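## Task

Pull the knob to free the stand's spring pin, lift the post four holes (about 10 cm) higher and push the pin back in to lock it. While the pin is out the post will fall unless a gripper supports it: letting it fall, or bringing it down quickly even while held, counts as failure. When it is locked, release it and move the robots away. Neither robot may topple or be left leaning.

## Robot and tools

ROBOTS. Two identical Hello Robot Stretch 4 units, r1 and r2. Each has an omni-wheel base, a lift that rides up a mast, one arm that telescopes straight forward, a wrist with yaw, pitch and roll, and a two-finger gripper. Each carries four cameras: <name>_head_camera, <name>_head_left_camera, <name>_head_right_camera and <name>_wrist_camera. A robot is about 1.6 m tall; its base rim lies within 0.23 m of the base origin. A typical plan: one robot pulls the pin knob while the other grips and lifts the post, then the pin is released into the new hole.

FRAMES. Every robot reports in its own base frame: origin on the floor below the base centre, x ahead, y to the left, z up. hand_pose is the point between the fingertips in that frame; with all wrist joints at 0 its axes line up with the base axes, and the printed value may be slightly off. The odometry frame is where the base stood when the scene began. Only images, lidar_m and wrist_depth_mm reveal where the two robots are relative to each other.

execute_actions. Argument actions is a list holding one action or nothing (empty returns state and pictures only). The action is an object keyed "r1" and/or "r2"; each robot gets its own entry. Inside an entry:
- base: exactly one relative move, counted from the base's last reported position. translate_m (metres, forward positive, -2 to 2), strafe_m (metres sideways, left positive, -2 to 2), rotate_rad (radians, counter-clockwise from above positive, -3.2 to 3.2).
- joints: absolute targets by name. lift_m 0 to 1.2 m; arm_m 0 to 0.55 m of extension; wrist_yaw_rad -1.134 to 4.276 (0 ahead, positive left, 3.14 stowed; beyond 3.4 the arm may obstruct); wrist_pitch_rad -1.117 to 4.259 (0 level, 1.57 pointing down); wrist_roll_rad -1.117 to 4.259 (positive turns the gripper clockwise viewed from behind); gripper_m -0.038 to 0.141 m fingertip gap (below 0 the fingers squeeze each other). Out-of-range joint targets are clipped and noted; other bad values or unknown keys reject the whole call.
- pace: "slow", "default", "fast" or "max" (base about 0.1/0.3/0.4/0.6 m/s, slower when the lift is high).
- contact_limits: {"arm_m": value} from 0 (gentlest) to 0.75 (firmest), default 0.5; how hard the arm may push before halting.
- end_of_arm: "enable_torque", sent alone, revives wrist or gripper motors that shut off.
All motions in an action begin together; none exceeds 15 s. Anything you omit may keep driving toward its earlier target. cameras picks which images return (omit or ["all"] for all, [] for none). To unfold the wrist at the start, send lift_m 0.4 with wrist_yaw_rad 0.

wait(seconds 0 to 10): commands nothing and returns state and images. zoom_image(camera, region [x0,y0,x1,y1] in pixels from the top-left, at most 504 by 504) enlarges part of the latest full image of that camera. read_manual(section "licences") returns URDF licence text only. finished_scene(scene) closes scene 1 or 2 permanently and reports success; the post must already be locked and stay so.

RESULTS. base_status and joint_status describe how each commanded motion ended: done; off_target (resting short, maybe still pushing); contact_stop_at_<key> (hit something, then holds, though lift, arm or wheels may go slack); limit_stop_at_<name>, e.g. own_body (self-collision guard) or tilt (leaning above 6 degrees, drives slack and ignore orders); torque_fault (a wrist or gripper motor gave out and is limp until enable_torque). After a reported stop, later motion calls in the same reply are skipped. on_its_own lists things you did not command; "held at" is the target being held. lidar_m: 12 distances in metres in 30 degree sectors, first straight ahead, counting counter-clockwise; "-" means nothing seen or closer than 0.25 m. wrist_depth_mm: 7x7 grid of depths, 100 to 2000 mm. base_odometry counts wheel rotation, so slipping inflates it; a gap above about 0.1 between turned_by_wheels and turned_by_imu signals a bump or slip. base_tilt gives forward and right lean in degrees (fixed bias up to about 1.5). motor_effort is percent of maximum, positive toward larger joint values, with the peak in brackets; a clear jump in gripper_m effort suggests a firm grip, since neither gripper position nor done proves holding.

GRIPPING. Command a gap smaller than the object; a tighter value squeezes harder and pulls the object toward the wrist. If fingertips jam on a surface below, raise the lift.

AVOID. Letting the post fall or lowering it quickly. Robots pressing on each other: once bases touch, even millimetres more of driving is a hard press, and the two bases travel slightly different distances for the same command. Driving or turning with over 1 kg held and arm_m above 0.2, especially at fast paces, or strong steady pushes with a high gripper; these can tip a robot. Wrist faults from ramming the gripper into things or holding over 2 kg with a level gripper. Tilting the gripper up while rolled, which triggers the self-collision stop. Slams, drops and very hard pushes all count against you.

Each tool is called after "Call:" in YAML: its name, and indented under it one key for each argument.

## Session

Call:
execute_actions:
  actions: []

Scene clock: 0.00 s.
r1.base_odometry: x=+0.000 y=+0.000 heading=+0.000 (m, m, rad; r1's odometry frame)
r1.turned_by_wheels: +0.000 (rad since the last result)
r1.turned_by_imu: +0.000 (rad since the last result)
r1.base_tilt: forward=-0.3 right=+0.3 (deg)
r1.lidar_m: 1.10 1.06 1.12 1.16 1.13 1.20 1.72 7.19 4.93 3.67 3.59 1.49
r1.base_status: not commanded
r1.joint_positions: lift_m=+0.186 arm_m=+0.002 wrist_yaw_rad=+3.087 wrist_pitch_rad=+0.012 wrist_roll_rad=-0.018 gripper_m=+0.057
r1.joint_status: not commanded
r1.motor_effort: lift_m=+20 arm_m=+0 wrist_yaw_rad=+2 wrist_pitch_rad=-5 wrist_roll_rad=-1 gripper_m=-1 wheel_0=+0 wheel_1=+0 wheel_2=+0 (%)
r1.hand_pose: x=-0.1108 y=+0.1031 z=+0.3607 quat_wxyz=(+0.027, -0.006, -0.009, +1.000) (m; r1's base frame)
r1.wrist_depth_mm: - 138 - - 1618 1229 1025 / - 120 170 - 1708 1281 1025 / - 124 177 - 1661 1255 1042 / 141 142 - - 1661 1255 1008 / 1618 - - - 1618 1229 1060 / 1078 1205 1025 1138 195 1138 1025 / 512 842 831 - 831 798 842
r2.base_odometry: x=+0.000 y=+0.000 heading=+0.000 (m, m, rad; r2's odometry frame)
r2.turned_by_wheels: +0.000 (rad since the last result)
r2.turned_by_imu: +0.000 (rad since the last result)
r2.base_tilt: forward=+0.6 right=-1.2 (deg)
r2.lidar_m: 0.77 0.71 0.73 0.99 1.38 1.43 1.85 4.34 5.18 3.59 3.37 1.14
r2.base_status: not commanded
r2.joint_positions: lift_m=+0.208 arm_m=+0.001 wrist_yaw_rad=+3.064 wrist_pitch_rad=-0.008 wrist_roll_rad=+0.009 gripper_m=+0.057
r2.joint_status: not commanded
r2.motor_effort: lift_m=+18 arm_m=-1 wrist_yaw_rad=-1 wrist_pitch_rad=-7 wrist_roll_rad=-1 gripper_m=-3 wheel_0=+0 wheel_1=+1 wheel_2=+0 (%)
r2.hand_pose: x=-0.1088 y=+0.1097 z=+0.3885 quat_wxyz=(+0.039, +0.004, +0.004, +0.999) (m; r2's base frame)
r2.wrist_depth_mm: - 142 - - 1708 1397 1160 / - 132 - - 1708 1430 1160 / - 131 196 - 1756 1397 1182 / 116 141 281 - 1708 1397 1160 / - - - - 1708 1366 1182 / 1464 1499 201 1537 205 1336 1182 / 976 976 991 156 991 946 1042
pictures: r1_head_camera, r1_head_left_camera, r1_head_right_camera, r1_wrist_camera, r2_head_camera, r2_head_left_camera, r2_head_right_camera, r2_wrist_camera
Images, in order (width x height): r1_head_camera 420x560, r1_head_left_camera 420x672, r1_head_right_camera 420x672, r1_wrist_camera 616x392, r2_head_camera 420x560, r2_head_left_camera 420x672, r2_head_right_camera 420x672, r2_wrist_camera 616x392.

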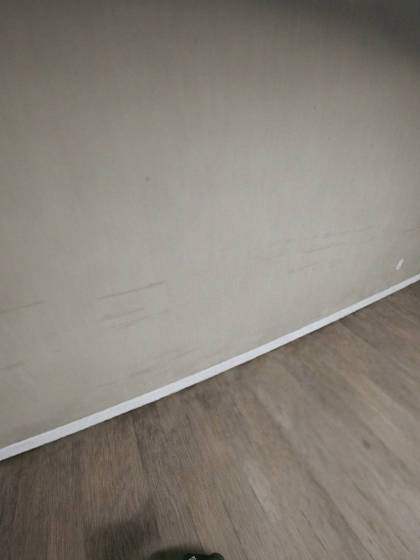

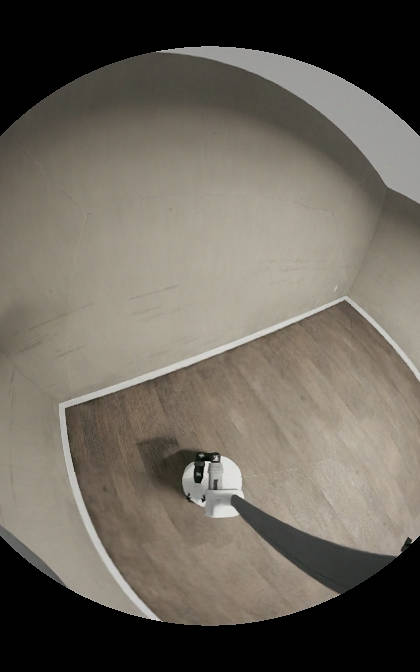

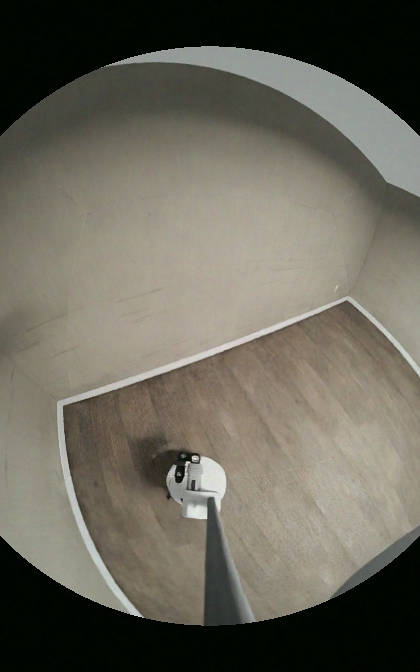

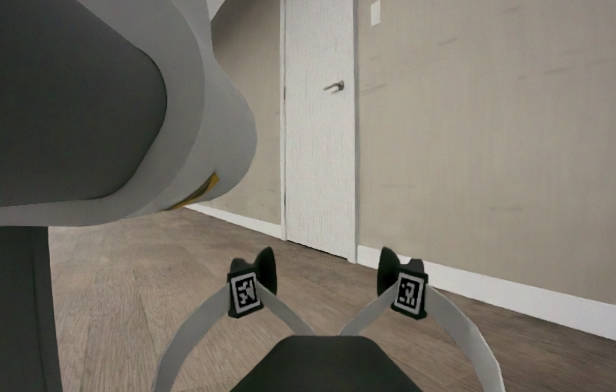

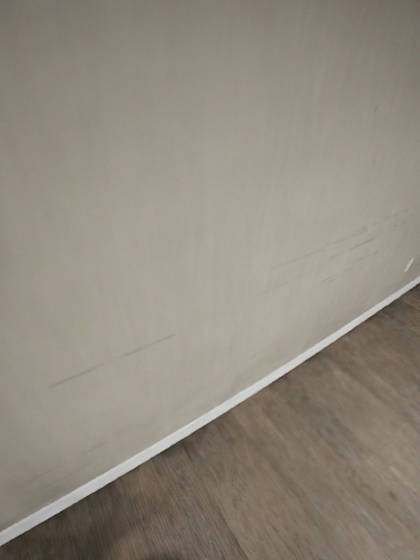

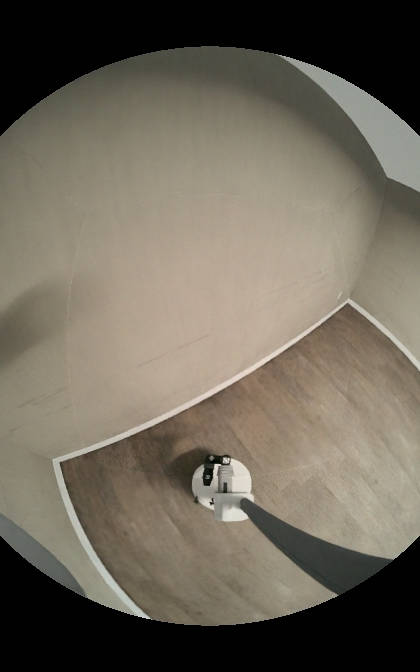

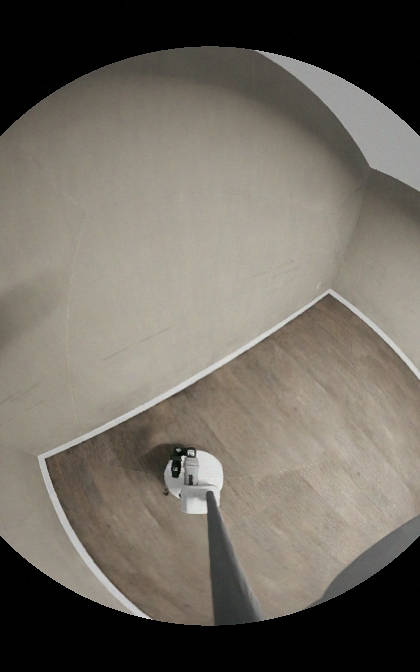

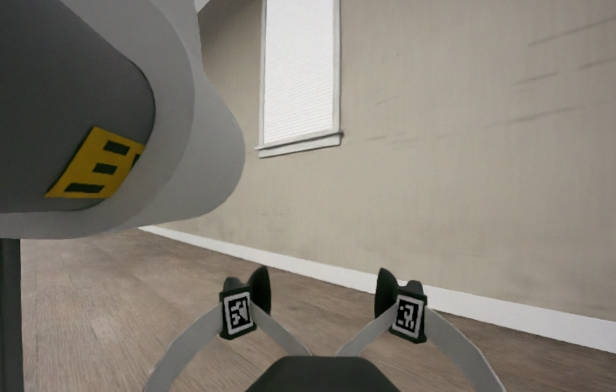

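Call:
execute_actions:
  actions:
    - {"r1":{"base":{"rotate_rad":-2.3},"pace":"fast"},"r2":{"base":{"rotate_rad":-2.3},"pace":"fast"}}
  cameras: ["r1_head_camera","r2_head_camera"]

Call:
execute_actions:
  actions:
    - {"r1":{"base":{"translate_m":1.6},"joints":{"lift_m":0.6,"wrist_yaw_rad":0,"gripper_m":0.12},"pace":"max"},"r2":{"base":{"translate_m":2},"joints":{"lift_m":0.6,"wrist_yaw_rad":0,"gripper_m":0.12},"pace":"max"}}
  cameras: ["r1_head_camera","r2_head_camera","r1_wrist_camera","r2_wrist_camera"]

Scene clock: 7.77 s.
r1.base_odometry: x=+0.000 y=+0.000 heading=-2.300 (m, m, rad; r1's odometry frame)
r1.turned_by_wheels: -2.300 (rad since the last result)
r1.turned_by_imu: -2.353 (rad since the last result)
r1.base_tilt: forward=-0.2 right=+0.2 (deg)
r1.lidar_m: 2.93 3.96 3.59 1.93 1.20 1.06 1.08 1.28 1.12 1.14 1.40 2.72
r1.base_status: done
r1.joint_positions: lift_m=+0.186 arm_m=+0.002 wrist_yaw_rad=+3.087 wrist_pitch_rad=+0.012 wrist_roll_rad=-0.018 gripper_m=+0.057
r1.joint_status: not commanded
r1.motor_effort: lift_m=+20(20) arm_m=+0(0) wrist_yaw_rad=+3(2) wrist_pitch_rad=-7(7) wrist_roll_rad=-1(1) gripper_m=-1(2) wheel_0=-1(7) wheel_1=-1(10) wheel_2=-2(12) (%)
r1.hand_pose: x=-0.1108 y=+0.1031 z=+0.3607 quat_wxyz=(+0.027, -0.006, -0.009, +1.000) (m; r1's base frame)
r1.wrist_depth_mm: - 138 1281 1229 1118 1042 976 / - 120 170 1229 1138 1060 976 / - 125 177 1255 1160 1060 1008 / 141 141 1336 1281 1138 1060 991 / 1308 1499 1397 1255 1138 1078 1025 / 1060 1182 1042 1138 195 1078 991 / 521 842 842 - 831 798 831
r2.base_odometry: x=+0.000 y=+0.000 heading=-2.300 (m, m, rad; r2's odometry frame)
r2.turned_by_wheels: -2.300 (rad since the last result)
r2.turned_by_imu: -2.264 (rad since the last result)
r2.base_tilt: forward=+0.3 right=-1.2 (deg)
r2.lidar_m: 7.05 3.96 3.37 1.52 0.85 0.71 0.71 0.83 1.35 1.38 1.57 2.67
r2.base_status: done
r2.joint_positions: lift_m=+0.208 arm_m=+0.001 wrist_yaw_rad=+3.063 wrist_pitch_rad=-0.008 wrist_roll_rad=+0.009 gripper_m=+0.057
r2.joint_status: not commanded
r2.motor_effort: lift_m=+18(18) arm_m=-1(1) wrist_yaw_rad=+4(1) wrist_pitch_rad=-7(8) wrist_roll_rad=-1(1) gripper_m=-4(6) wheel_0=+1(8) wheel_1=+0(12) wheel_2=-1(11) (%)
r2.hand_pose: x=-0.1087 y=+0.1097 z=+0.3885 quat_wxyz=(+0.039, +0.004, +0.004, +0.999) (m; r2's base frame)
r2.wrist_depth_mm: - 142 866 831 798 759 732 / - 132 854 831 788 759 723 / - 131 197 831 788 750 723 / 116 141 279 820 798 759 732 / 931 891 854 820 788 750 723 / 946 904 201 820 205 759 715 / 931 891 842 156 768 732 715
pictures: r1_head_camera, r2_head_camera
Images, in order (width x height): r1_head_camera 420x560, r2_head_camera 420x560.

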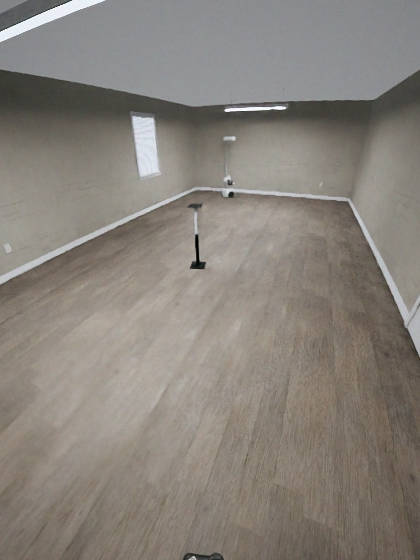

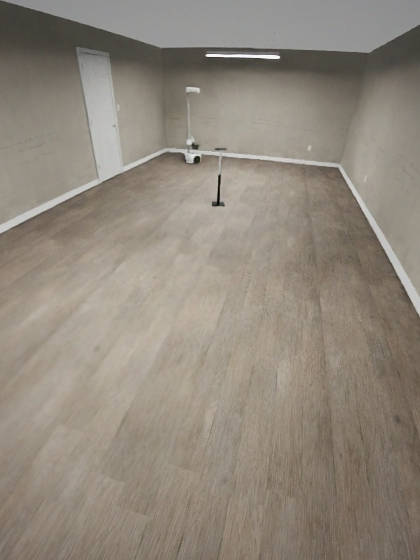

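Scene clock: 12.60 s.
r1.base_odometry: x=-1.066 y=-1.193 heading=-2.301 (m, m, rad; r1's odometry frame)
r1.turned_by_wheels: +0.000 (rad since the last result)
r1.turned_by_imu: -0.006 (rad since the last result)
r1.base_tilt: forward=-0.2 right=+0.3 (deg)
r1.lidar_m: 1.30 1.34 3.04 3.09 2.88 2.59 2.58 1.86 1.61 1.65 2.04 3.97
r1.base_status: done
r1.joint_positions: lift_m=+0.600 arm_m=+0.002 wrist_yaw_rad=+0.000 wrist_pitch_rad=+0.012 wrist_roll_rad=-0.018 gripper_m=+0.120
r1.joint_status: all done
r1.motor_effort: lift_m=+20(24) arm_m=+0(0) wrist_yaw_rad=+1(6) wrist_pitch_rad=-7(6) wrist_roll_rad=-1(1) gripper_m=-4(3) wheel_0=+0(6) wheel_1=+0(8) wheel_2=-1(15) (%)
r1.hand_pose: x=+0.4609 y=-0.0874 z=+0.7746 quat_wxyz=(+1.000, -0.009, +0.006, +0.000) (m; r1's base frame)
r1.wrist_depth_mm: - - - - - - - / - - - - - - - / - - - - - - - / - - - - - - - / - - - - - - - / - - 1160 - - 1983 - / 1661 1618 1661 - 1661 1576 1576
r2.base_odometry: x=-1.332 y=-1.492 heading=-2.300 (m, m, rad; r2's odometry frame)
r2.turned_by_wheels: +0.000 (rad since the last result)
r2.turned_by_imu: -0.003 (rad since the last result)
r2.base_tilt: forward=+0.6 right=-1.2 (deg)
r2.lidar_m: 2.31 3.44 2.90 2.89 3.11 2.67 2.67 2.18 1.80 1.82 2.13 3.58
r2.base_status: done
r2.joint_positions: lift_m=+0.600 arm_m=+0.001 wrist_yaw_rad=+0.000 wrist_pitch_rad=-0.008 wrist_roll_rad=+0.009 gripper_m=+0.120
r2.joint_status: all done
r2.motor_effort: lift_m=+19(23) arm_m=-1(1) wrist_yaw_rad=+2(6) wrist_pitch_rad=-7(8) wrist_roll_rad=-1(0) gripper_m=-1(3) wheel_0=+1(10) wheel_1=+1(8) wheel_2=+3(15) (%)
r2.hand_pose: x=+0.4605 y=-0.0874 z=+0.7804 quat_wxyz=(+1.000, +0.004, -0.004, +0.000) (m; r2's base frame)
r2.wrist_depth_mm: - - - - - - - / - - - - - - - / - - - - - - - / - - - - - - - / - - - - - - - / - - 198 - - 211 - / 1808 1756 - 147 1863 1808 1863
pictures: r1_head_camera, r1_wrist_camera, r2_head_camera, r2_wrist_camera
Images, in order (width x height): r1_head_camera 420x560, r1_wrist_camera 616x392, r2_head_camera 420x560, r2_wrist_camera 616x392.

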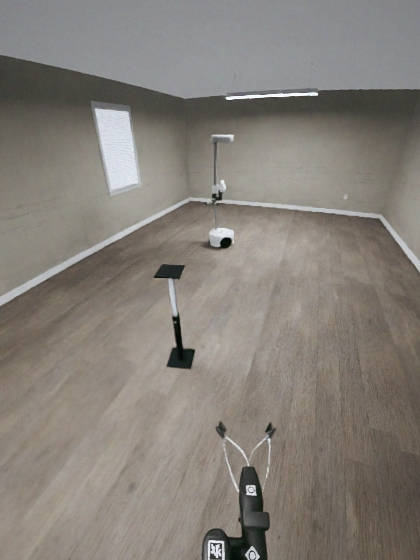

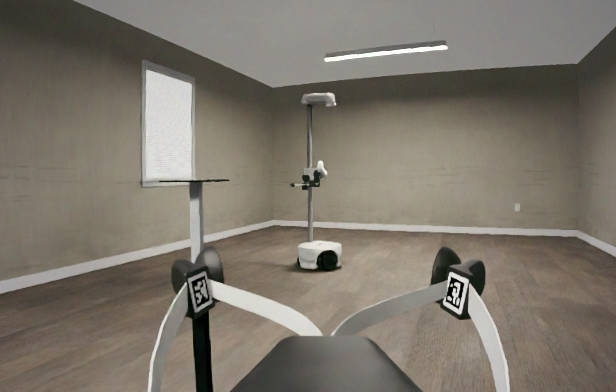

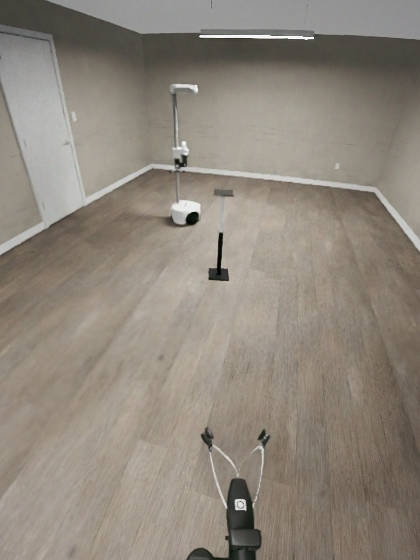

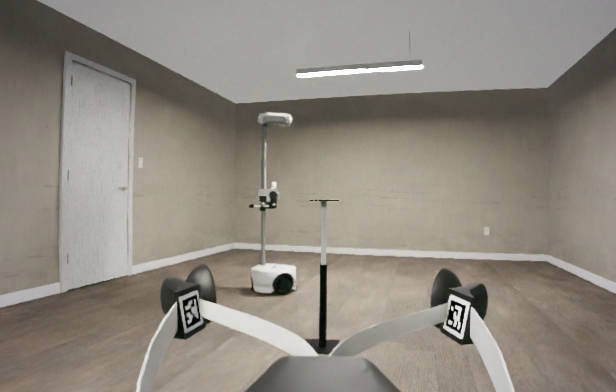

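Call:
execute_actions:
  actions:
    - {"r1":{"base":{"strafe_m":0.32},"joints":{"lift_m":0.25,"arm_m":0.3},"pace":"max"},"r2":{"base":{"translate_m":1.5},"joints":{"lift_m":0.45},"pace":"max"}}
  cameras: ["r1_head_camera","r2_head_camera","r1_wrist_camera","r2_wrist_camera"]

Call:
zoom_image:
  camera: "r1_head_camera"
  region: [160,250,290,380]

Scene clock: 25.37 s.
r1.base_odometry: x=-0.828 y=-1.406 heading=-2.301 (m, m, rad; r1's odometry frame)
r1.turned_by_wheels: +0.000 (rad since the last result)
r1.turned_by_imu: -0.001 (rad since the last result)
r1.base_tilt: forward=-0.2 right=+0.2 (deg)
r1.lidar_m: 1.27 3.05 2.73 2.74 2.76 2.48 2.49 2.22 1.93 1.94 2.42 4.64
r1.base_status: done
r1.joint_positions: lift_m=+0.250 arm_m=+0.298 wrist_yaw_rad=+0.000 wrist_pitch_rad=+0.013 wrist_roll_rad=-0.018 gripper_m=+0.120
r1.joint_status: all done
r1.motor_effort: lift_m=+19(18) arm_m=+9(8) wrist_yaw_rad=+1(0) wrist_pitch_rad=-8(8) wrist_roll_rad=-1(1) gripper_m=+1(1) wheel_0=+0(12) wheel_1=-1(10) wheel_2=-1(2) (%)
r1.hand_pose: x=+0.7579 y=-0.0873 z=+0.4247 quat_wxyz=(+1.000, -0.009, +0.006, +0.000) (m; r1's base frame)
r1.wrist_depth_mm: - - - - - - - / - - - - - - - / - - - 1708 - - - / - - - - - - - / - - - 1537 - - - / 1336 1397 1160 1182 1160 1138 1281 / 960 931 1025 - 931 917 931
r2.base_odometry: x=-2.331 y=-2.611 heading=-2.299 (m, m, rad; r2's odometry frame)
r2.turned_by_wheels: +0.000 (rad since the last result)
r2.turned_by_imu: -0.002 (rad since the last result)
r2.base_tilt: forward=+0.5 right=-1.1 (deg)
r2.lidar_m: 0.79 2.99 2.53 2.54 2.91 4.10 4.14 2.58 2.22 2.20 2.53 4.23
r2.base_status: done
r2.joint_positions: lift_m=+0.450 arm_m=+0.001 wrist_yaw_rad=+0.000 wrist_pitch_rad=-0.008 wrist_roll_rad=+0.009 gripper_m=+0.120
r2.joint_status: all done
r2.motor_effort: lift_m=+17(16) arm_m=-1(1) wrist_yaw_rad=+0(1) wrist_pitch_rad=-7(7) wrist_roll_rad=-1(1) gripper_m=-1(1) wheel_0=+2(8) wheel_1=+2(8) wheel_2=+2(14) (%)
r2.hand_pose: x=+0.4605 y=-0.0874 z=+0.6306 quat_wxyz=(+1.000, +0.004, -0.004, +0.000) (m; r2's base frame)
r2.wrist_depth_mm: - - - - - - - / - - - - - - - / - - - - - - - / - - - - - - - / - - - 1499 - - - / - - 199 1756 - 211 - / 1499 1464 1537 147 1499 1464 1576
pictures: r1_head_camera, r1_wrist_camera, r2_head_camera, r2_wrist_camera
Images, in order (width x height): r1_head_camera 420x560, r1_wrist_camera 616x392, r2_head_camera 420x560, r2_wrist_camera 616x392.

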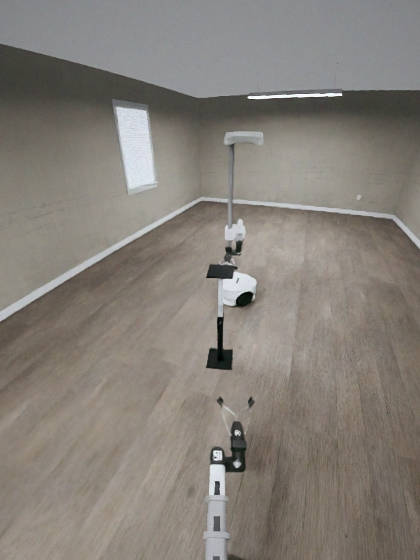

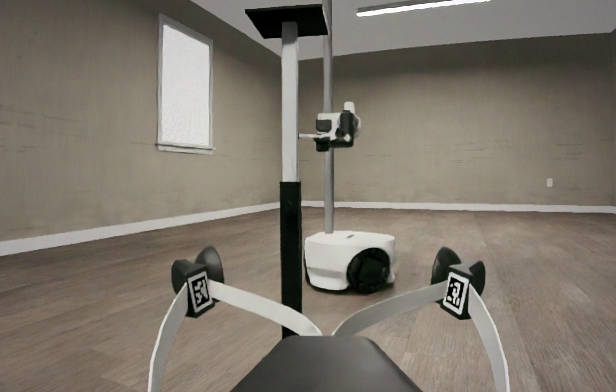

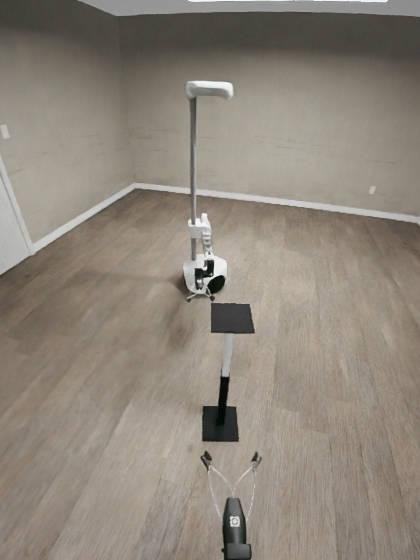

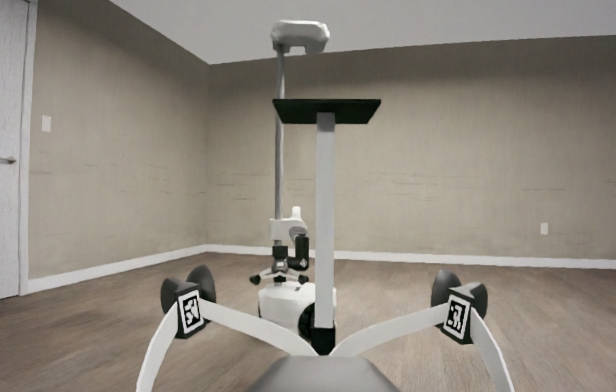

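Region (160, 250, 290, 380) of r1_head_camera's 420x560 image, scaled by 3.877, with more detail than that image has.

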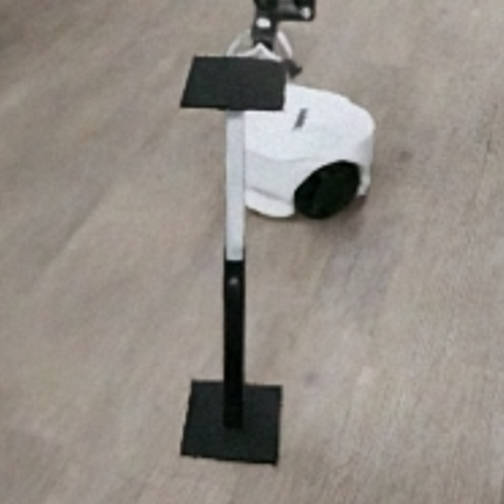

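Call:
execute_actions:
  actions:
    - {"r1":{"base":{"strafe_m":0.075},"joints":{"arm_m":0.45,"gripper_m":0.09},"pace":"fast"},"r2":{"joints":{"arm_m":0.3},"pace":"fast"}}
  cameras: ["r2_wrist_camera"]

Call:
execute_actions:
  actions:
    - {"r1":{"base":{"translate_m":0.27},"pace":"fast"},"r2":{"joints":{"arm_m":0.39}}}
  cameras: ["r1_head_camera","r2_head_camera","r1_wrist_camera","r2_wrist_camera"]

Call:
zoom_image:
  camera: "r1_head_camera"
  region: [170,290,300,420]

Scene clock: 35.07 s.
r1.base_odometry: x=-0.772 y=-1.456 heading=-2.301 (m, m, rad; r1's odometry frame)
r1.turned_by_wheels: +0.000 (rad since the last result)
r1.turned_by_imu: +0.000 (rad since the last result)
r1.base_tilt: forward=-0.2 right=+0.3 (deg)
r1.lidar_m: 1.26 3.00 2.67 2.71 2.74 2.45 2.47 2.27 2.01 1.99 2.50 4.80
r1.base_status: done
r1.joint_positions: lift_m=+0.250 arm_m=+0.449 wrist_yaw_rad=+0.000 wrist_pitch_rad=+0.012 wrist_roll_rad=-0.018 gripper_m=+0.090
r1.joint_status: all done
r1.motor_effort: lift_m=+19(19) arm_m=+9(9) wrist_yaw_rad=+1(2) wrist_pitch_rad=-7(6) wrist_roll_rad=-1(1) gripper_m=+1(2) wheel_0=-1(10) wheel_1=-1(10) wheel_2=+0(2) (%)
r1.hand_pose: x=+0.9079 y=-0.0874 z=+0.4248 quat_wxyz=(+1.000, -0.009, +0.006, +0.000) (m; r1's base frame)
r1.wrist_depth_mm: - - - - - - - / - - - - - - - / - - - - - - - / - - - - - - - / - - - 1863 1430 - - / 1308 1366 217 1205 1182 1205 1281 / 976 931 960 - 946 904 946
r2.base_odometry: x=-2.331 y=-2.611 heading=-2.299 (m, m, rad; r2's odometry frame)
r2.turned_by_wheels: +0.000 (rad since the last result)
r2.turned_by_imu: +0.001 (rad since the last result)
r2.base_tilt: forward=+0.7 right=-1.0 (deg)
r2.lidar_m: 0.78 2.97 2.53 2.54 2.89 4.12 4.12 2.59 2.21 2.20 2.53 4.23
r2.base_status: not commanded
r2.joint_positions: lift_m=+0.450 arm_m=+0.299 wrist_yaw_rad=+0.000 wrist_pitch_rad=-0.008 wrist_roll_rad=+0.009 gripper_m=+0.120
r2.joint_status: all done
r2.motor_effort: lift_m=+16(17) arm_m=+5(7) wrist_yaw_rad=+1(3) wrist_pitch_rad=-7(6) wrist_roll_rad=-1(1) gripper_m=-2(1) wheel_0=+2(2) wheel_1=+2(2) wheel_2=+2(2) (%)
r2.hand_pose: x=+0.7585 y=-0.0874 z=+0.6306 quat_wxyz=(+1.000, +0.004, -0.004, +0.000) (m; r2's base frame)
r2.wrist_depth_mm: - - - 314 334 - - / - - - 394 - - - / - - - - - - - / - - - - - - - / - - - 1708 - - - / - - 199 991 - 211 - / 1464 1430 1537 147 1499 1464 1537
pictures: r2_wrist_camera
Images, in order (width x height): r2_wrist_camera 616x392.

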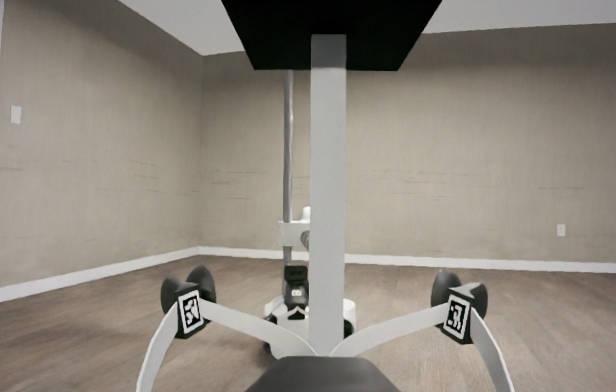

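Scene clock: 37.07 s.
r1.base_odometry: x=-0.952 y=-1.657 heading=-2.301 (m, m, rad; r1's odometry frame)
r1.turned_by_wheels: +0.000 (rad since the last result)
r1.turned_by_imu: -0.001 (rad since the last result)
r1.base_tilt: forward=-0.2 right=+0.3 (deg)
r1.lidar_m: 1.00 2.88 2.59 2.60 3.04 2.70 2.73 2.37 2.07 2.12 2.62 5.01
r1.base_status: done
r1.joint_positions: lift_m=+0.250 arm_m=+0.449 wrist_yaw_rad=+0.000 wrist_pitch_rad=+0.012 wrist_roll_rad=-0.018 gripper_m=+0.090
r1.joint_status: not commanded
r1.motor_effort: lift_m=+19(19) arm_m=+8(9) wrist_yaw_rad=+2(1) wrist_pitch_rad=-6(7) wrist_roll_rad=-1(1) gripper_m=-3(0) wheel_0=+0(4) wheel_1=-1(5) wheel_2=+1(12) (%)
r1.hand_pose: x=+0.9079 y=-0.0874 z=+0.4248 quat_wxyz=(+1.000, -0.009, +0.006, +0.000) (m; r1's base frame)
r1.wrist_depth_mm: - - - 976 - - - / - - - 488 691 - - / - - - 1336 - - - / - - - 1366 - - - / - - - 1308 1336 - - / 1336 1366 217 392 1060 1205 1281 / 960 931 976 - 931 904 931
r2.base_odometry: x=-2.331 y=-2.611 heading=-2.299 (m, m, rad; r2's odometry frame)
r2.turned_by_wheels: +0.000 (rad since the last result)
r2.turned_by_imu: +0.000 (rad since the last result)
r2.base_tilt: forward=+0.5 right=-1.1 (deg)
r2.lidar_m: 0.77 2.99 2.56 2.54 2.90 4.11 4.14 2.58 2.22 2.21 2.52 4.22
r2.base_status: not commanded
r2.joint_positions: lift_m=+0.450 arm_m=+0.389 wrist_yaw_rad=+0.000 wrist_pitch_rad=-0.008 wrist_roll_rad=+0.009 gripper_m=+0.120
r2.joint_status: all done
r2.motor_effort: lift_m=+17(17) arm_m=+5(8) wrist_yaw_rad=-2(0) wrist_pitch_rad=-7(7) wrist_roll_rad=-1(1) gripper_m=+0(0) wheel_0=+2(2) wheel_1=+2(2) wheel_2=+2(2) (%)
r2.hand_pose: x=+0.8484 y=-0.0874 z=+0.6306 quat_wxyz=(+1.000, +0.004, -0.004, +0.000) (m; r2's base frame)
r2.wrist_depth_mm: - - - 237 - - - / - - - 238 - - - / - - - 237 - - - / - - - 237 - - - / - - - 236 - - - / - - 199 236 - 211 - / 1464 1430 1499 147 1499 1499 1499
pictures: r1_head_camera, r1_wrist_camera, r2_head_camera, r2_wrist_camera
Images, in order (width x height): r1_head_camera 420x560, r1_wrist_camera 616x392, r2_head_camera 420x560, r2_wrist_camera 616x392.

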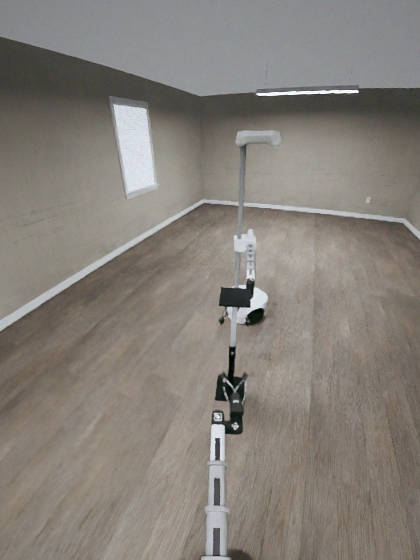

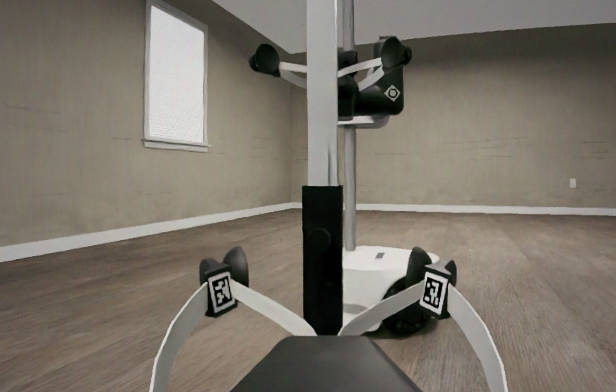

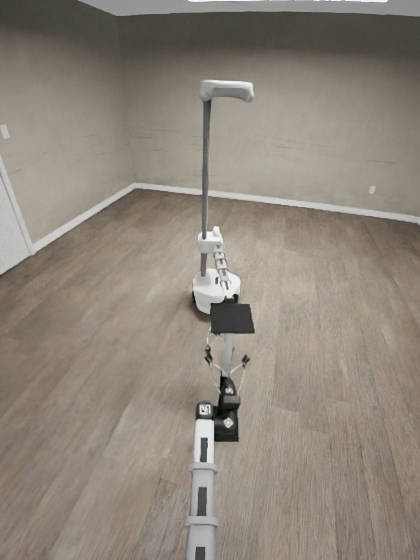

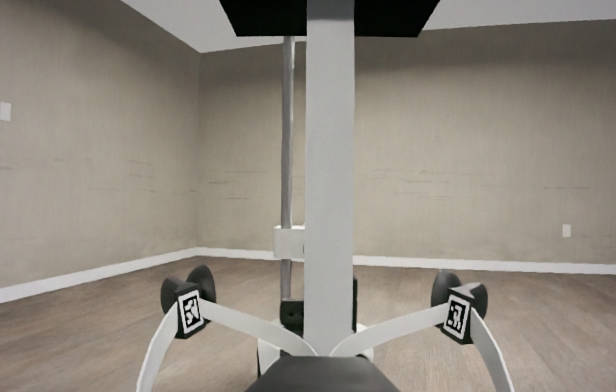

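Region (170, 290, 300, 420) of r1_head_camera's 420x560 image, scaled by 3.877, with more detail than that image has.

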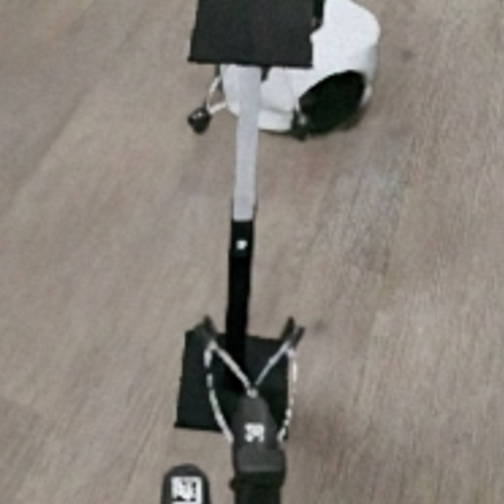

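Call:
execute_actions:
  actions:
    - {"r1":{"base":{"strafe_m":0.007},"joints":{"arm_m":0.545,"gripper_m":0.05}},"r2":{"joints":{"arm_m":0.41,"gripper_m":-0.02}}}
  cameras: ["r1_head_camera","r1_wrist_camera","r2_wrist_camera"]

Call:
zoom_image:
  camera: "r1_head_camera"
  region: [200,320,270,390]

Scene clock: 45.30 s.
r1.base_odometry: x=-0.947 y=-1.662 heading=-2.301 (m, m, rad; r1's odometry frame)
r1.turned_by_wheels: +0.000 (rad since the last result)
r1.turned_by_imu: +0.000 (rad since the last result)
r1.base_tilt: forward=-0.1 right=+0.2 (deg)
r1.lidar_m: 0.99 2.88 2.58 2.58 3.02 2.71 2.73 2.39 2.09 2.13 2.60 5.01
r1.base_status: done
r1.joint_positions: lift_m=+0.250 arm_m=+0.543 wrist_yaw_rad=+0.000 wrist_pitch_rad=+0.012 wrist_roll_rad=-0.018 gripper_m=+0.050
r1.joint_status: all done
r1.motor_effort: lift_m=+19(19) arm_m=+9(10) wrist_yaw_rad=+2(2) wrist_pitch_rad=-6(8) wrist_roll_rad=-1(1) gripper_m=-4(1) wheel_0=+0(6) wheel_1=+1(4) wheel_2=+0(0) (%)
r1.hand_pose: x=+1.0028 y=-0.0874 z=+0.4248 quat_wxyz=(+1.000, -0.009, +0.006, +0.000) (m; r1's base frame)
r1.wrist_depth_mm: - - - 314 549 - - / - - - - 569 - - / - - - - - - - / - - - 297 - - - / - - - 290 1255 - - / 1308 1366 198 291 211 1308 1308 / 960 960 960 - 931 917 960
r2.base_odometry: x=-2.331 y=-2.611 heading=-2.300 (m, m, rad; r2's odometry frame)
r2.turned_by_wheels: +0.000 (rad since the last result)
r2.turned_by_imu: +0.000 (rad since the last result)
r2.base_tilt: forward=+0.7 right=-1.1 (deg)
r2.lidar_m: 0.78 2.96 2.54 2.53 2.92 4.13 4.14 2.59 2.22 2.20 2.52 4.22
r2.base_status: not commanded
r2.joint_positions: lift_m=+0.450 arm_m=+0.411 wrist_yaw_rad=+0.005 wrist_pitch_rad=-0.007 wrist_roll_rad=+0.009 gripper_m=-0.019
r2.joint_status: all done
r2.on_its_own: wrist_yaw_rad is at rest, and its effort (-16) is outside its rest range (-13 to +13)
r2.motor_effort: lift_m=+16(17) arm_m=-3(7) wrist_yaw_rad=-16(12) wrist_pitch_rad=-9(9) wrist_roll_rad=+0(1) gripper_m=-37(37) wheel_0=-3(3) wheel_1=+0(2) wheel_2=+3(3) (%)
r2.hand_pose: x=+0.8703 y=-0.0860 z=+0.6304 quat_wxyz=(+1.000, +0.004, -0.004, +0.002) (m; r2's base frame)
r2.wrist_depth_mm: - - - 214 - - - / - - - 214 - - - / - - - 215 - - - / - - - 214 - - - / - - - 213 - - - / - - 184 213 196 - - / 1499 1397 1464 213 1397 151 1537
pictures: r1_head_camera, r1_wrist_camera, r2_wrist_camera
Images, in order (width x height): r1_head_camera 420x560, r1_wrist_camera 616x392, r2_wrist_camera 616x392.

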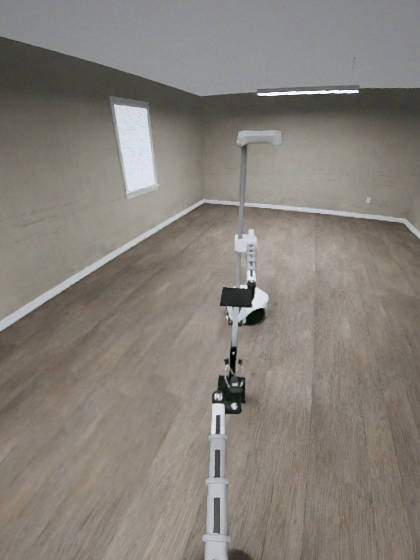

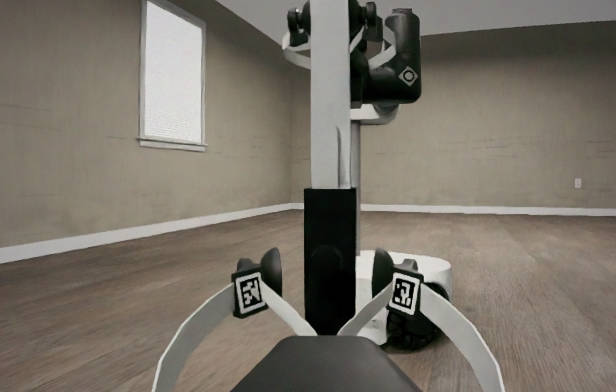

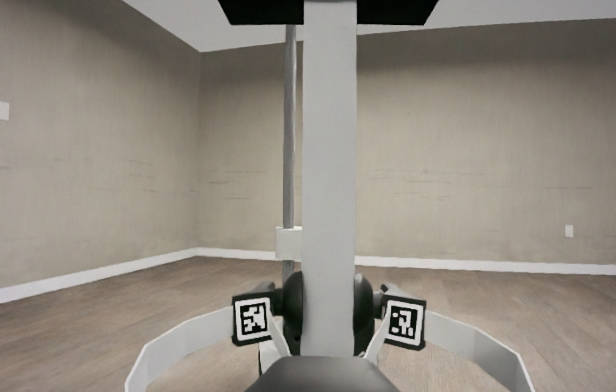

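Region (200, 320, 270, 390) of r1_head_camera's 420x560 image, scaled by 7.200, with more detail than that image has.

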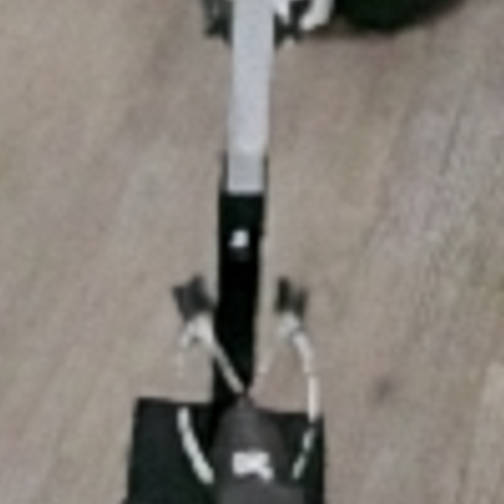

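Call:
execute_actions:
  actions:
    - {"r1":{"base":{"translate_m":0.032}},"r2":{"joints":{"lift_m":0.455,"wrist_yaw_rad":0.015,"gripper_m":-0.03},"pace":"slow"}}
  cameras: ["r1_wrist_camera"]

Call:
execute_actions:
  actions:
    - {"r1":{"joints":{"gripper_m":-0.015}}}
  cameras: ["r1_wrist_camera"]

Call:
execute_actions:
  actions:
    - {"r1":{"joints":{"arm_m":0.53},"pace":"slow"}}
  cameras: ["r1_wrist_camera","r2_wrist_camera"]

Scene clock: 55.80 s.
r1.base_odometry: x=-0.968 y=-1.686 heading=-2.301 (m, m, rad; r1's odometry frame)
r1.turned_by_wheels: +0.000 (rad since the last result)
r1.turned_by_imu: +0.000 (rad since the last result)
r1.base_tilt: forward=-0.2 right=+0.3 (deg)
r1.lidar_m: 0.94 2.87 2.57 2.60 3.06 2.73 2.76 2.39 2.11 2.15 2.62 5.04
r1.base_status: done
r1.joint_positions: lift_m=+0.250 arm_m=+0.543 wrist_yaw_rad=+0.000 wrist_pitch_rad=+0.012 wrist_roll_rad=-0.018 gripper_m=+0.050
r1.joint_status: not commanded
r1.motor_effort: lift_m=+19(19) arm_m=+9(9) wrist_yaw_rad=+2(2) wrist_pitch_rad=-6(6) wrist_roll_rad=-1(1) gripper_m=-6(5) wheel_0=+0(3) wheel_1=+1(6) wheel_2=+0(8) (%)
r1.hand_pose: x=+1.0029 y=-0.0874 z=+0.4248 quat_wxyz=(+1.000, -0.009, +0.006, +0.000) (m; r1's base frame)
r1.wrist_depth_mm: - - - 309 512 - - / - - - - 530 - - / - - - - - - - / - - - 265 - - - / - - - 259 1182 - - / 1336 1366 199 260 212 1281 1308 / 976 946 946 - 931 904 946
r2.base_odometry: x=-2.331 y=-2.611 heading=-2.300 (m, m, rad; r2's odometry frame)
r2.turned_by_wheels: +0.000 (rad since the last result)
r2.turned_by_imu: -0.009 (rad since the last result)
r2.base_tilt: forward=+0.6 right=-1.3 (deg)
r2.lidar_m: 0.79 2.99 2.56 2.54 2.88 4.11 4.14 2.61 2.21 2.21 2.51 4.19
r2.base_status: not commanded
r2.joint_positions: lift_m=+0.454 arm_m=+0.411 wrist_yaw_rad=+0.022 wrist_pitch_rad=-0.002 wrist_roll_rad=+0.009 gripper_m=-0.029
r2.joint_status: all done
r2.on_its_own: wrist_yaw_rad is at rest, and its effort (-19) is outside its rest range (-13 to +13); wrist_pitch_rad is at rest, and its effort (-24) is outside its rest range (-23 to +23)
r2.motor_effort: lift_m=+24(25) arm_m=-5(5) wrist_yaw_rad=-19(19) wrist_pitch_rad=-24(25) wrist_roll_rad=+0(0) gripper_m=-40(46) wheel_0=-8(8) wheel_1=-2(2) wheel_2=+5(5) (%)
r2.hand_pose: x=+0.8720 y=-0.0812 z=+0.6332 quat_wxyz=(+1.000, +0.004, -0.001, +0.011) (m; r2's base frame)
r2.wrist_depth_mm: - - - 210 - - - / - - - 210 - - - / - - - 211 - - - / - - - 211 - - - / - - - 211 - - - / - - 183 211 194 - - / 1464 1366 1430 211 960 150 1499
pictures: r1_wrist_camera
Images, in order (width x height): r1_wrist_camera 616x392.

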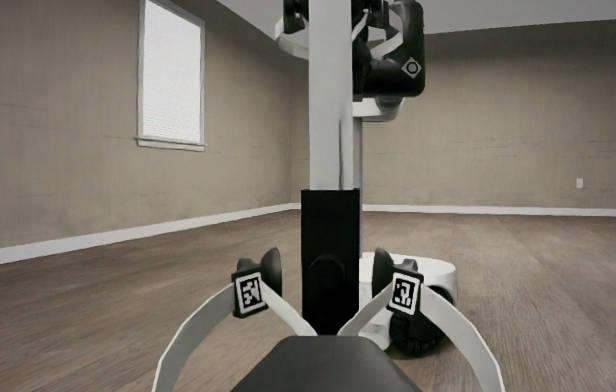

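Scene clock: 57.20 s.
r1.base_odometry: x=-0.968 y=-1.686 heading=-2.301 (m, m, rad; r1's odometry frame)
r1.turned_by_wheels: +0.000 (rad since the last result)
r1.turned_by_imu: +0.000 (rad since the last result)
r1.base_tilt: forward=-0.2 right=+0.3 (deg)
r1.lidar_m: 0.96 2.86 2.56 2.58 3.03 2.73 2.74 2.42 2.08 2.15 2.64 5.03
r1.base_status: not commanded
r1.joint_positions: lift_m=+0.250 arm_m=+0.544 wrist_yaw_rad=+0.003 wrist_pitch_rad=+0.013 wrist_roll_rad=-0.018 gripper_m=-0.014
r1.joint_status: all done
r1.motor_effort: lift_m=+19(19) arm_m=+5(9) wrist_yaw_rad=-8(7) wrist_pitch_rad=-8(7) wrist_roll_rad=-1(1) gripper_m=-23(24) wheel_0=+0(0) wheel_1=+1(1) wheel_2=+1(1) (%)
r1.hand_pose: x=+1.0037 y=-0.0865 z=+0.4247 quat_wxyz=(+1.000, -0.009, +0.006, +0.002) (m; r1's base frame)
r1.wrist_depth_mm: - - - 304 517 - - / - - - - 535 - - / - - - - - - - / - - - 264 - - - / - - - 256 - - - / 1336 1366 182 218 183 1205 1255 / 960 917 991 - 917 931 946
r2.base_odometry: x=-2.331 y=-2.611 heading=-2.300 (m, m, rad; r2's odometry frame)
r2.turned_by_wheels: +0.000 (rad since the last result)
r2.turned_by_imu: +0.000 (rad since the last result)
r2.base_tilt: forward=+0.5 right=-1.2 (deg)
r2.lidar_m: 0.81 3.02 2.53 2.54 2.88 4.13 4.12 2.61 2.22 2.22 2.50 4.16
r2.base_status: not commanded
r2.joint_positions: lift_m=+0.454 arm_m=+0.411 wrist_yaw_rad=+0.022 wrist_pitch_rad=-0.002 wrist_roll_rad=+0.009 gripper_m=-0.029
r2.joint_status: not commanded
r2.on_its_own: wrist_yaw_rad is at rest, and its effort (-19) is outside its rest range (-13 to +13); wrist_pitch_rad is at rest, and its effort (-25) is outside its rest range (-23 to +23)
r2.motor_effort: lift_m=+24(24) arm_m=-5(5) wrist_yaw_rad=-19(18) wrist_pitch_rad=-25(25) wrist_roll_rad=-1(1) gripper_m=-41(41) wheel_0=-8(8) wheel_1=-2(2) wheel_2=+5(5) (%)
r2.hand_pose: x=+0.8720 y=-0.0812 z=+0.6332 quat_wxyz=(+1.000, +0.004, -0.001, +0.011) (m; r2's base frame)
r2.wrist_depth_mm: - - - 211 - - - / - - - 210 - - - / - - - 211 - - - / - - - 211 - - - / - - - 211 - - - / - - 183 211 195 - - / 1430 1336 1430 211 946 150 1499
pictures: r1_wrist_camera
Images, in order (width x height): r1_wrist_camera 616x392.

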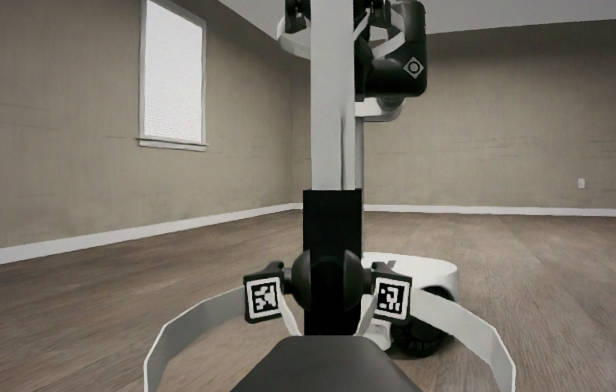

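Scene clock: 58.27 s.
r1.base_odometry: x=-0.968 y=-1.686 heading=-2.301 (m, m, rad; r1's odometry frame)
r1.turned_by_wheels: +0.000 (rad since the last result)
r1.turned_by_imu: +0.000 (rad since the last result)
r1.base_tilt: forward=-0.4 right=+0.3 (deg)
r1.lidar_m: 0.93 2.84 2.56 2.59 3.05 2.74 2.75 2.41 2.12 2.13 2.65 5.05
r1.base_status: not commanded
r1.joint_positions: lift_m=+0.250 arm_m=+0.532 wrist_yaw_rad=+0.004 wrist_pitch_rad=+0.013 wrist_roll_rad=-0.018 gripper_m=-0.014
r1.joint_status: all done
r1.motor_effort: lift_m=+19(19) arm_m=-11(13) wrist_yaw_rad=-9(9) wrist_pitch_rad=-6(8) wrist_roll_rad=-1(1) gripper_m=-23(25) wheel_0=-1(1) wheel_1=+1(1) wheel_2=+2(2) (%)
r1.hand_pose: x=+0.9918 y=-0.0864 z=+0.4247 quat_wxyz=(+1.000, -0.009, +0.006, +0.002) (m; r1's base frame)
r1.wrist_depth_mm: - - - 306 525 - - / - - - - 539 - - / - - - - - - - / - - - 276 - - - / - - - 268 - - - / 1366 1336 182 229 182 1229 1308 / 976 917 931 - 931 878 946
r2.base_odometry: x=-2.331 y=-2.611 heading=-2.300 (m, m, rad; r2's odometry frame)
r2.turned_by_wheels: +0.000 (rad since the last result)
r2.turned_by_imu: +0.000 (rad since the last result)
r2.base_tilt: forward=+0.5 right=-1.3 (deg)
r2.lidar_m: 0.79 2.98 2.54 2.54 2.90 4.14 4.15 2.62 2.21 2.20 2.52 4.17
r2.base_status: not commanded
r2.joint_positions: lift_m=+0.454 arm_m=+0.411 wrist_yaw_rad=+0.022 wrist_pitch_rad=-0.001 wrist_roll_rad=+0.009 gripper_m=-0.029
r2.joint_status: not commanded
r2.on_its_own: wrist_yaw_rad is at rest, and its effort (-19) is outside its rest range (-13 to +13); wrist_pitch_rad is at rest, and its effort (-26) is outside its rest range (-23 to +23)
r2.motor_effort: lift_m=+24(24) arm_m=-5(5) wrist_yaw_rad=-19(18) wrist_pitch_rad=-26(27) wrist_roll_rad=+0(0) gripper_m=-40(39) wheel_0=-8(8) wheel_1=-2(2) wheel_2=+5(5) (%)
r2.hand_pose: x=+0.8720 y=-0.0812 z=+0.6329 quat_wxyz=(+1.000, +0.004, +0.000, +0.011) (m; r2's base frame)
r2.wrist_depth_mm: - - - 211 - - - / - - - 211 - - - / - - - 211 - - - / - - - 210 - - - / - - - 211 - - - / - - 183 211 195 - - / 1464 1366 1430 211 960 150 1499
pictures: r1_wrist_camera, r2_wrist_camera
Images, in order (width x height): r1_wrist_camera 616x392, r2_wrist_camera 616x392.

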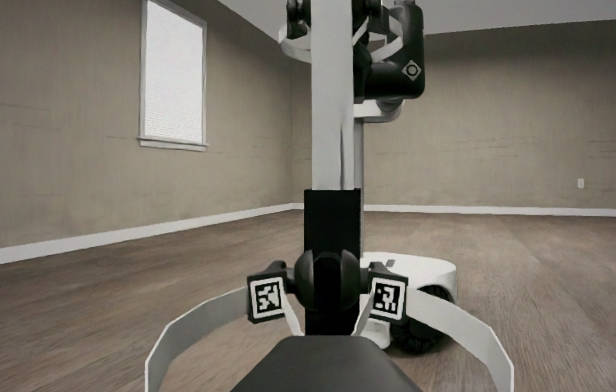

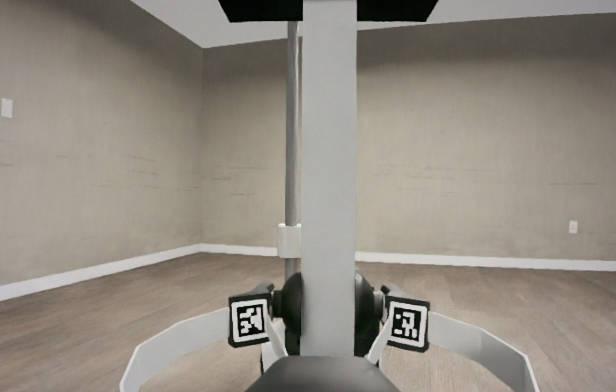

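Call:
execute_actions:
  actions:
    - {"r2":{"joints":{"lift_m":0.465,"arm_m":0.418},"pace":"slow"}}
  cameras: ["r1_wrist_camera","r2_wrist_camera"]

Scene clock: 62.27 s.
r1.base_odometry: x=-0.968 y=-1.686 heading=-2.301 (m, m, rad; r1's odometry frame)
r1.turned_by_wheels: +0.000 (rad since the last result)
r1.turned_by_imu: +0.000 (rad since the last result)
r1.base_tilt: forward=-0.3 right=+0.3 (deg)
r1.lidar_m: 0.96 2.87 2.57 2.58 3.05 2.73 2.76 2.41 2.10 2.15 2.63 5.04
r1.base_status: not commanded
r1.joint_positions: lift_m=+0.250 arm_m=+0.532 wrist_yaw_rad=+0.003 wrist_pitch_rad=+0.013 wrist_roll_rad=-0.018 gripper_m=-0.014
r1.joint_status: not commanded
r1.motor_effort: lift_m=+19(19) arm_m=-12(12) wrist_yaw_rad=-8(9) wrist_pitch_rad=-8(8) wrist_roll_rad=-1(1) gripper_m=-24(25) wheel_0=-1(1) wheel_1=+1(1) wheel_2=+2(2) (%)
r1.hand_pose: x=+0.9918 y=-0.0864 z=+0.4247 quat_wxyz=(+1.000, -0.009, +0.006, +0.002) (m; r1's base frame)
r1.wrist_depth_mm: - - - 309 521 - - / - - - - 539 - - / - - - - - - - / - - - 277 - - - / - - - 267 - - - / 1308 1366 182 231 184 1229 1255 / 946 931 946 - 946 878 960
r2.base_odometry: x=-2.331 y=-2.611 heading=-2.300 (m, m, rad; r2's odometry frame)
r2.turned_by_wheels: +0.000 (rad since the last result)
r2.turned_by_imu: +0.001 (rad since the last result)
r2.base_tilt: forward=+0.5 right=-1.2 (deg)
r2.lidar_m: 0.79 3.02 2.54 2.54 2.87 4.13 4.12 2.61 2.19 2.19 2.52 4.17
r2.base_status: not commanded
r2.joint_positions: lift_m=+0.464 arm_m=+0.416 wrist_yaw_rad=+0.010 wrist_pitch_rad=+0.006 wrist_roll_rad=+0.009 gripper_m=-0.029
r2.joint_status: all done
r2.on_its_own: wrist_pitch_rad is at rest, and its effort (-47) is outside its rest range (-23 to +23)
r2.motor_effort: lift_m=+27(26) arm_m=+10(9) wrist_yaw_rad=+13(18) wrist_pitch_rad=-47(48) wrist_roll_rad=+0(1) gripper_m=-29(40) wheel_0=-1(8) wheel_1=-2(2) wheel_2=+0(5) (%)
r2.hand_pose: x=+0.8765 y=-0.0844 z=+0.6407 quat_wxyz=(+1.000, +0.004, +0.003, +0.005) (m; r2's base frame)
r2.wrist_depth_mm: - - - 207 - - - / - - - 207 - - - / - - - 208 - - - / - - - 208 - - - / - - - 208 - - - / - - 182 209 193 - - / 1397 1336 1366 209 960 153 1430
pictures: r1_wrist_camera, r2_wrist_camera
Images, in order (width x height): r1_wrist_camera 616x392, r2_wrist_camera 616x392.

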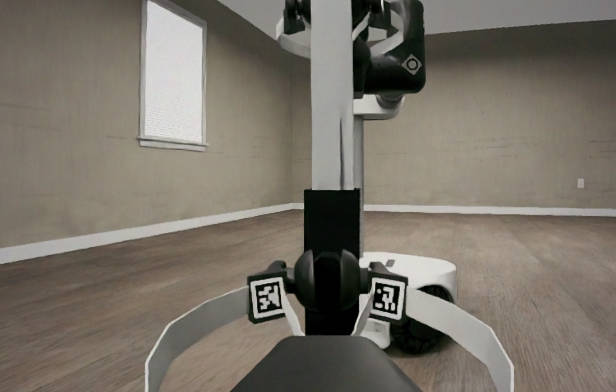

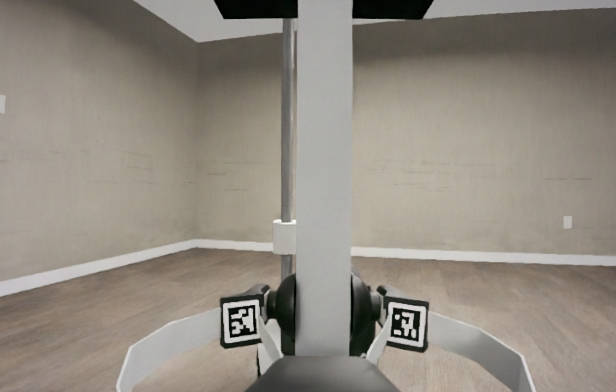

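Probably free (about 1 kg load); test further.

Call:
execute_actions:
  actions:
    - {"r2":{"joints":{"lift_m":0.471,"arm_m":0.413},"pace":"slow"}}
  cameras: ["r1_wrist_camera"]

Scene clock: 67.10 s.
r1.base_odometry: x=-0.968 y=-1.686 heading=-2.301 (m, m, rad; r1's odometry frame)
r1.turned_by_wheels: +0.000 (rad since the last result)
r1.turned_by_imu: +0.000 (rad since the last result)
r1.base_tilt: forward=-0.2 right=+0.3 (deg)
r1.lidar_m: 0.96 2.85 2.56 2.60 3.06 2.74 2.75 2.42 2.10 2.15 2.65 5.02
r1.base_status: not commanded
r1.joint_positions: lift_m=+0.250 arm_m=+0.532 wrist_yaw_rad=+0.003 wrist_pitch_rad=+0.013 wrist_roll_rad=-0.018 gripper_m=-0.014
r1.joint_status: not commanded
r1.motor_effort: lift_m=+19(19) arm_m=-12(12) wrist_yaw_rad=-8(8) wrist_pitch_rad=-8(8) wrist_roll_rad=-1(1) gripper_m=-28(22) wheel_0=-1(1) wheel_1=+1(1) wheel_2=+2(2) (%)
r1.hand_pose: x=+0.9918 y=-0.0864 z=+0.4247 quat_wxyz=(+1.000, -0.009, +0.006, +0.002) (m; r1's base frame)
r1.wrist_depth_mm: - - - 315 521 - - / - - - - 544 - - / - - - - - - - / - - - 276 - - - / - - - 267 - - - / 1336 1397 183 231 183 1229 1281 / 946 931 946 - 931 878 931
r2.base_odometry: x=-2.331 y=-2.611 heading=-2.300 (m, m, rad; r2's odometry frame)
r2.turned_by_wheels: +0.000 (rad since the last result)
r2.turned_by_imu: +0.000 (rad since the last result)
r2.base_tilt: forward=+0.6 right=-1.2 (deg)
r2.lidar_m: 0.78 3.00 2.55 2.54 2.89 4.12 4.12 2.60 2.22 2.21 2.52 4.19
r2.base_status: not commanded
r2.joint_positions: lift_m=+0.470 arm_m=+0.414 wrist_yaw_rad=+0.016 wrist_pitch_rad=+0.014 wrist_roll_rad=+0.009 gripper_m=-0.029
r2.joint_status: all done
r2.on_its_own: wrist_pitch_rad is at rest, and its effort (-69) is outside its rest range (-23 to +23)
r2.motor_effort: lift_m=+29(29) arm_m=-8(10) wrist_yaw_rad=-1(16) wrist_pitch_rad=-69(69) wrist_roll_rad=+0(1) gripper_m=-31(34) wheel_0=-1(1) wheel_1=-2(2) wheel_2=+0(0) (%)
r2.hand_pose: x=+0.8751 y=-0.0828 z=+0.6443 quat_wxyz=(+1.000, +0.004, +0.007, +0.008) (m; r2's base frame)
r2.wrist_depth_mm: - - - 206 - - - / - - - 206 - - - / - - - 207 - - - / - - - 208 - - - / - - - 209 - - - / - - 184 209 194 - - / 1366 1308 1366 210 960 153 1430
pictures: r1_wrist_camera
Images, in order (width x height): r1_wrist_camera 616x392.

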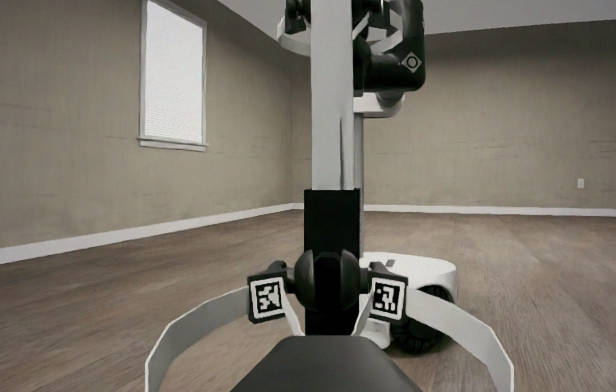

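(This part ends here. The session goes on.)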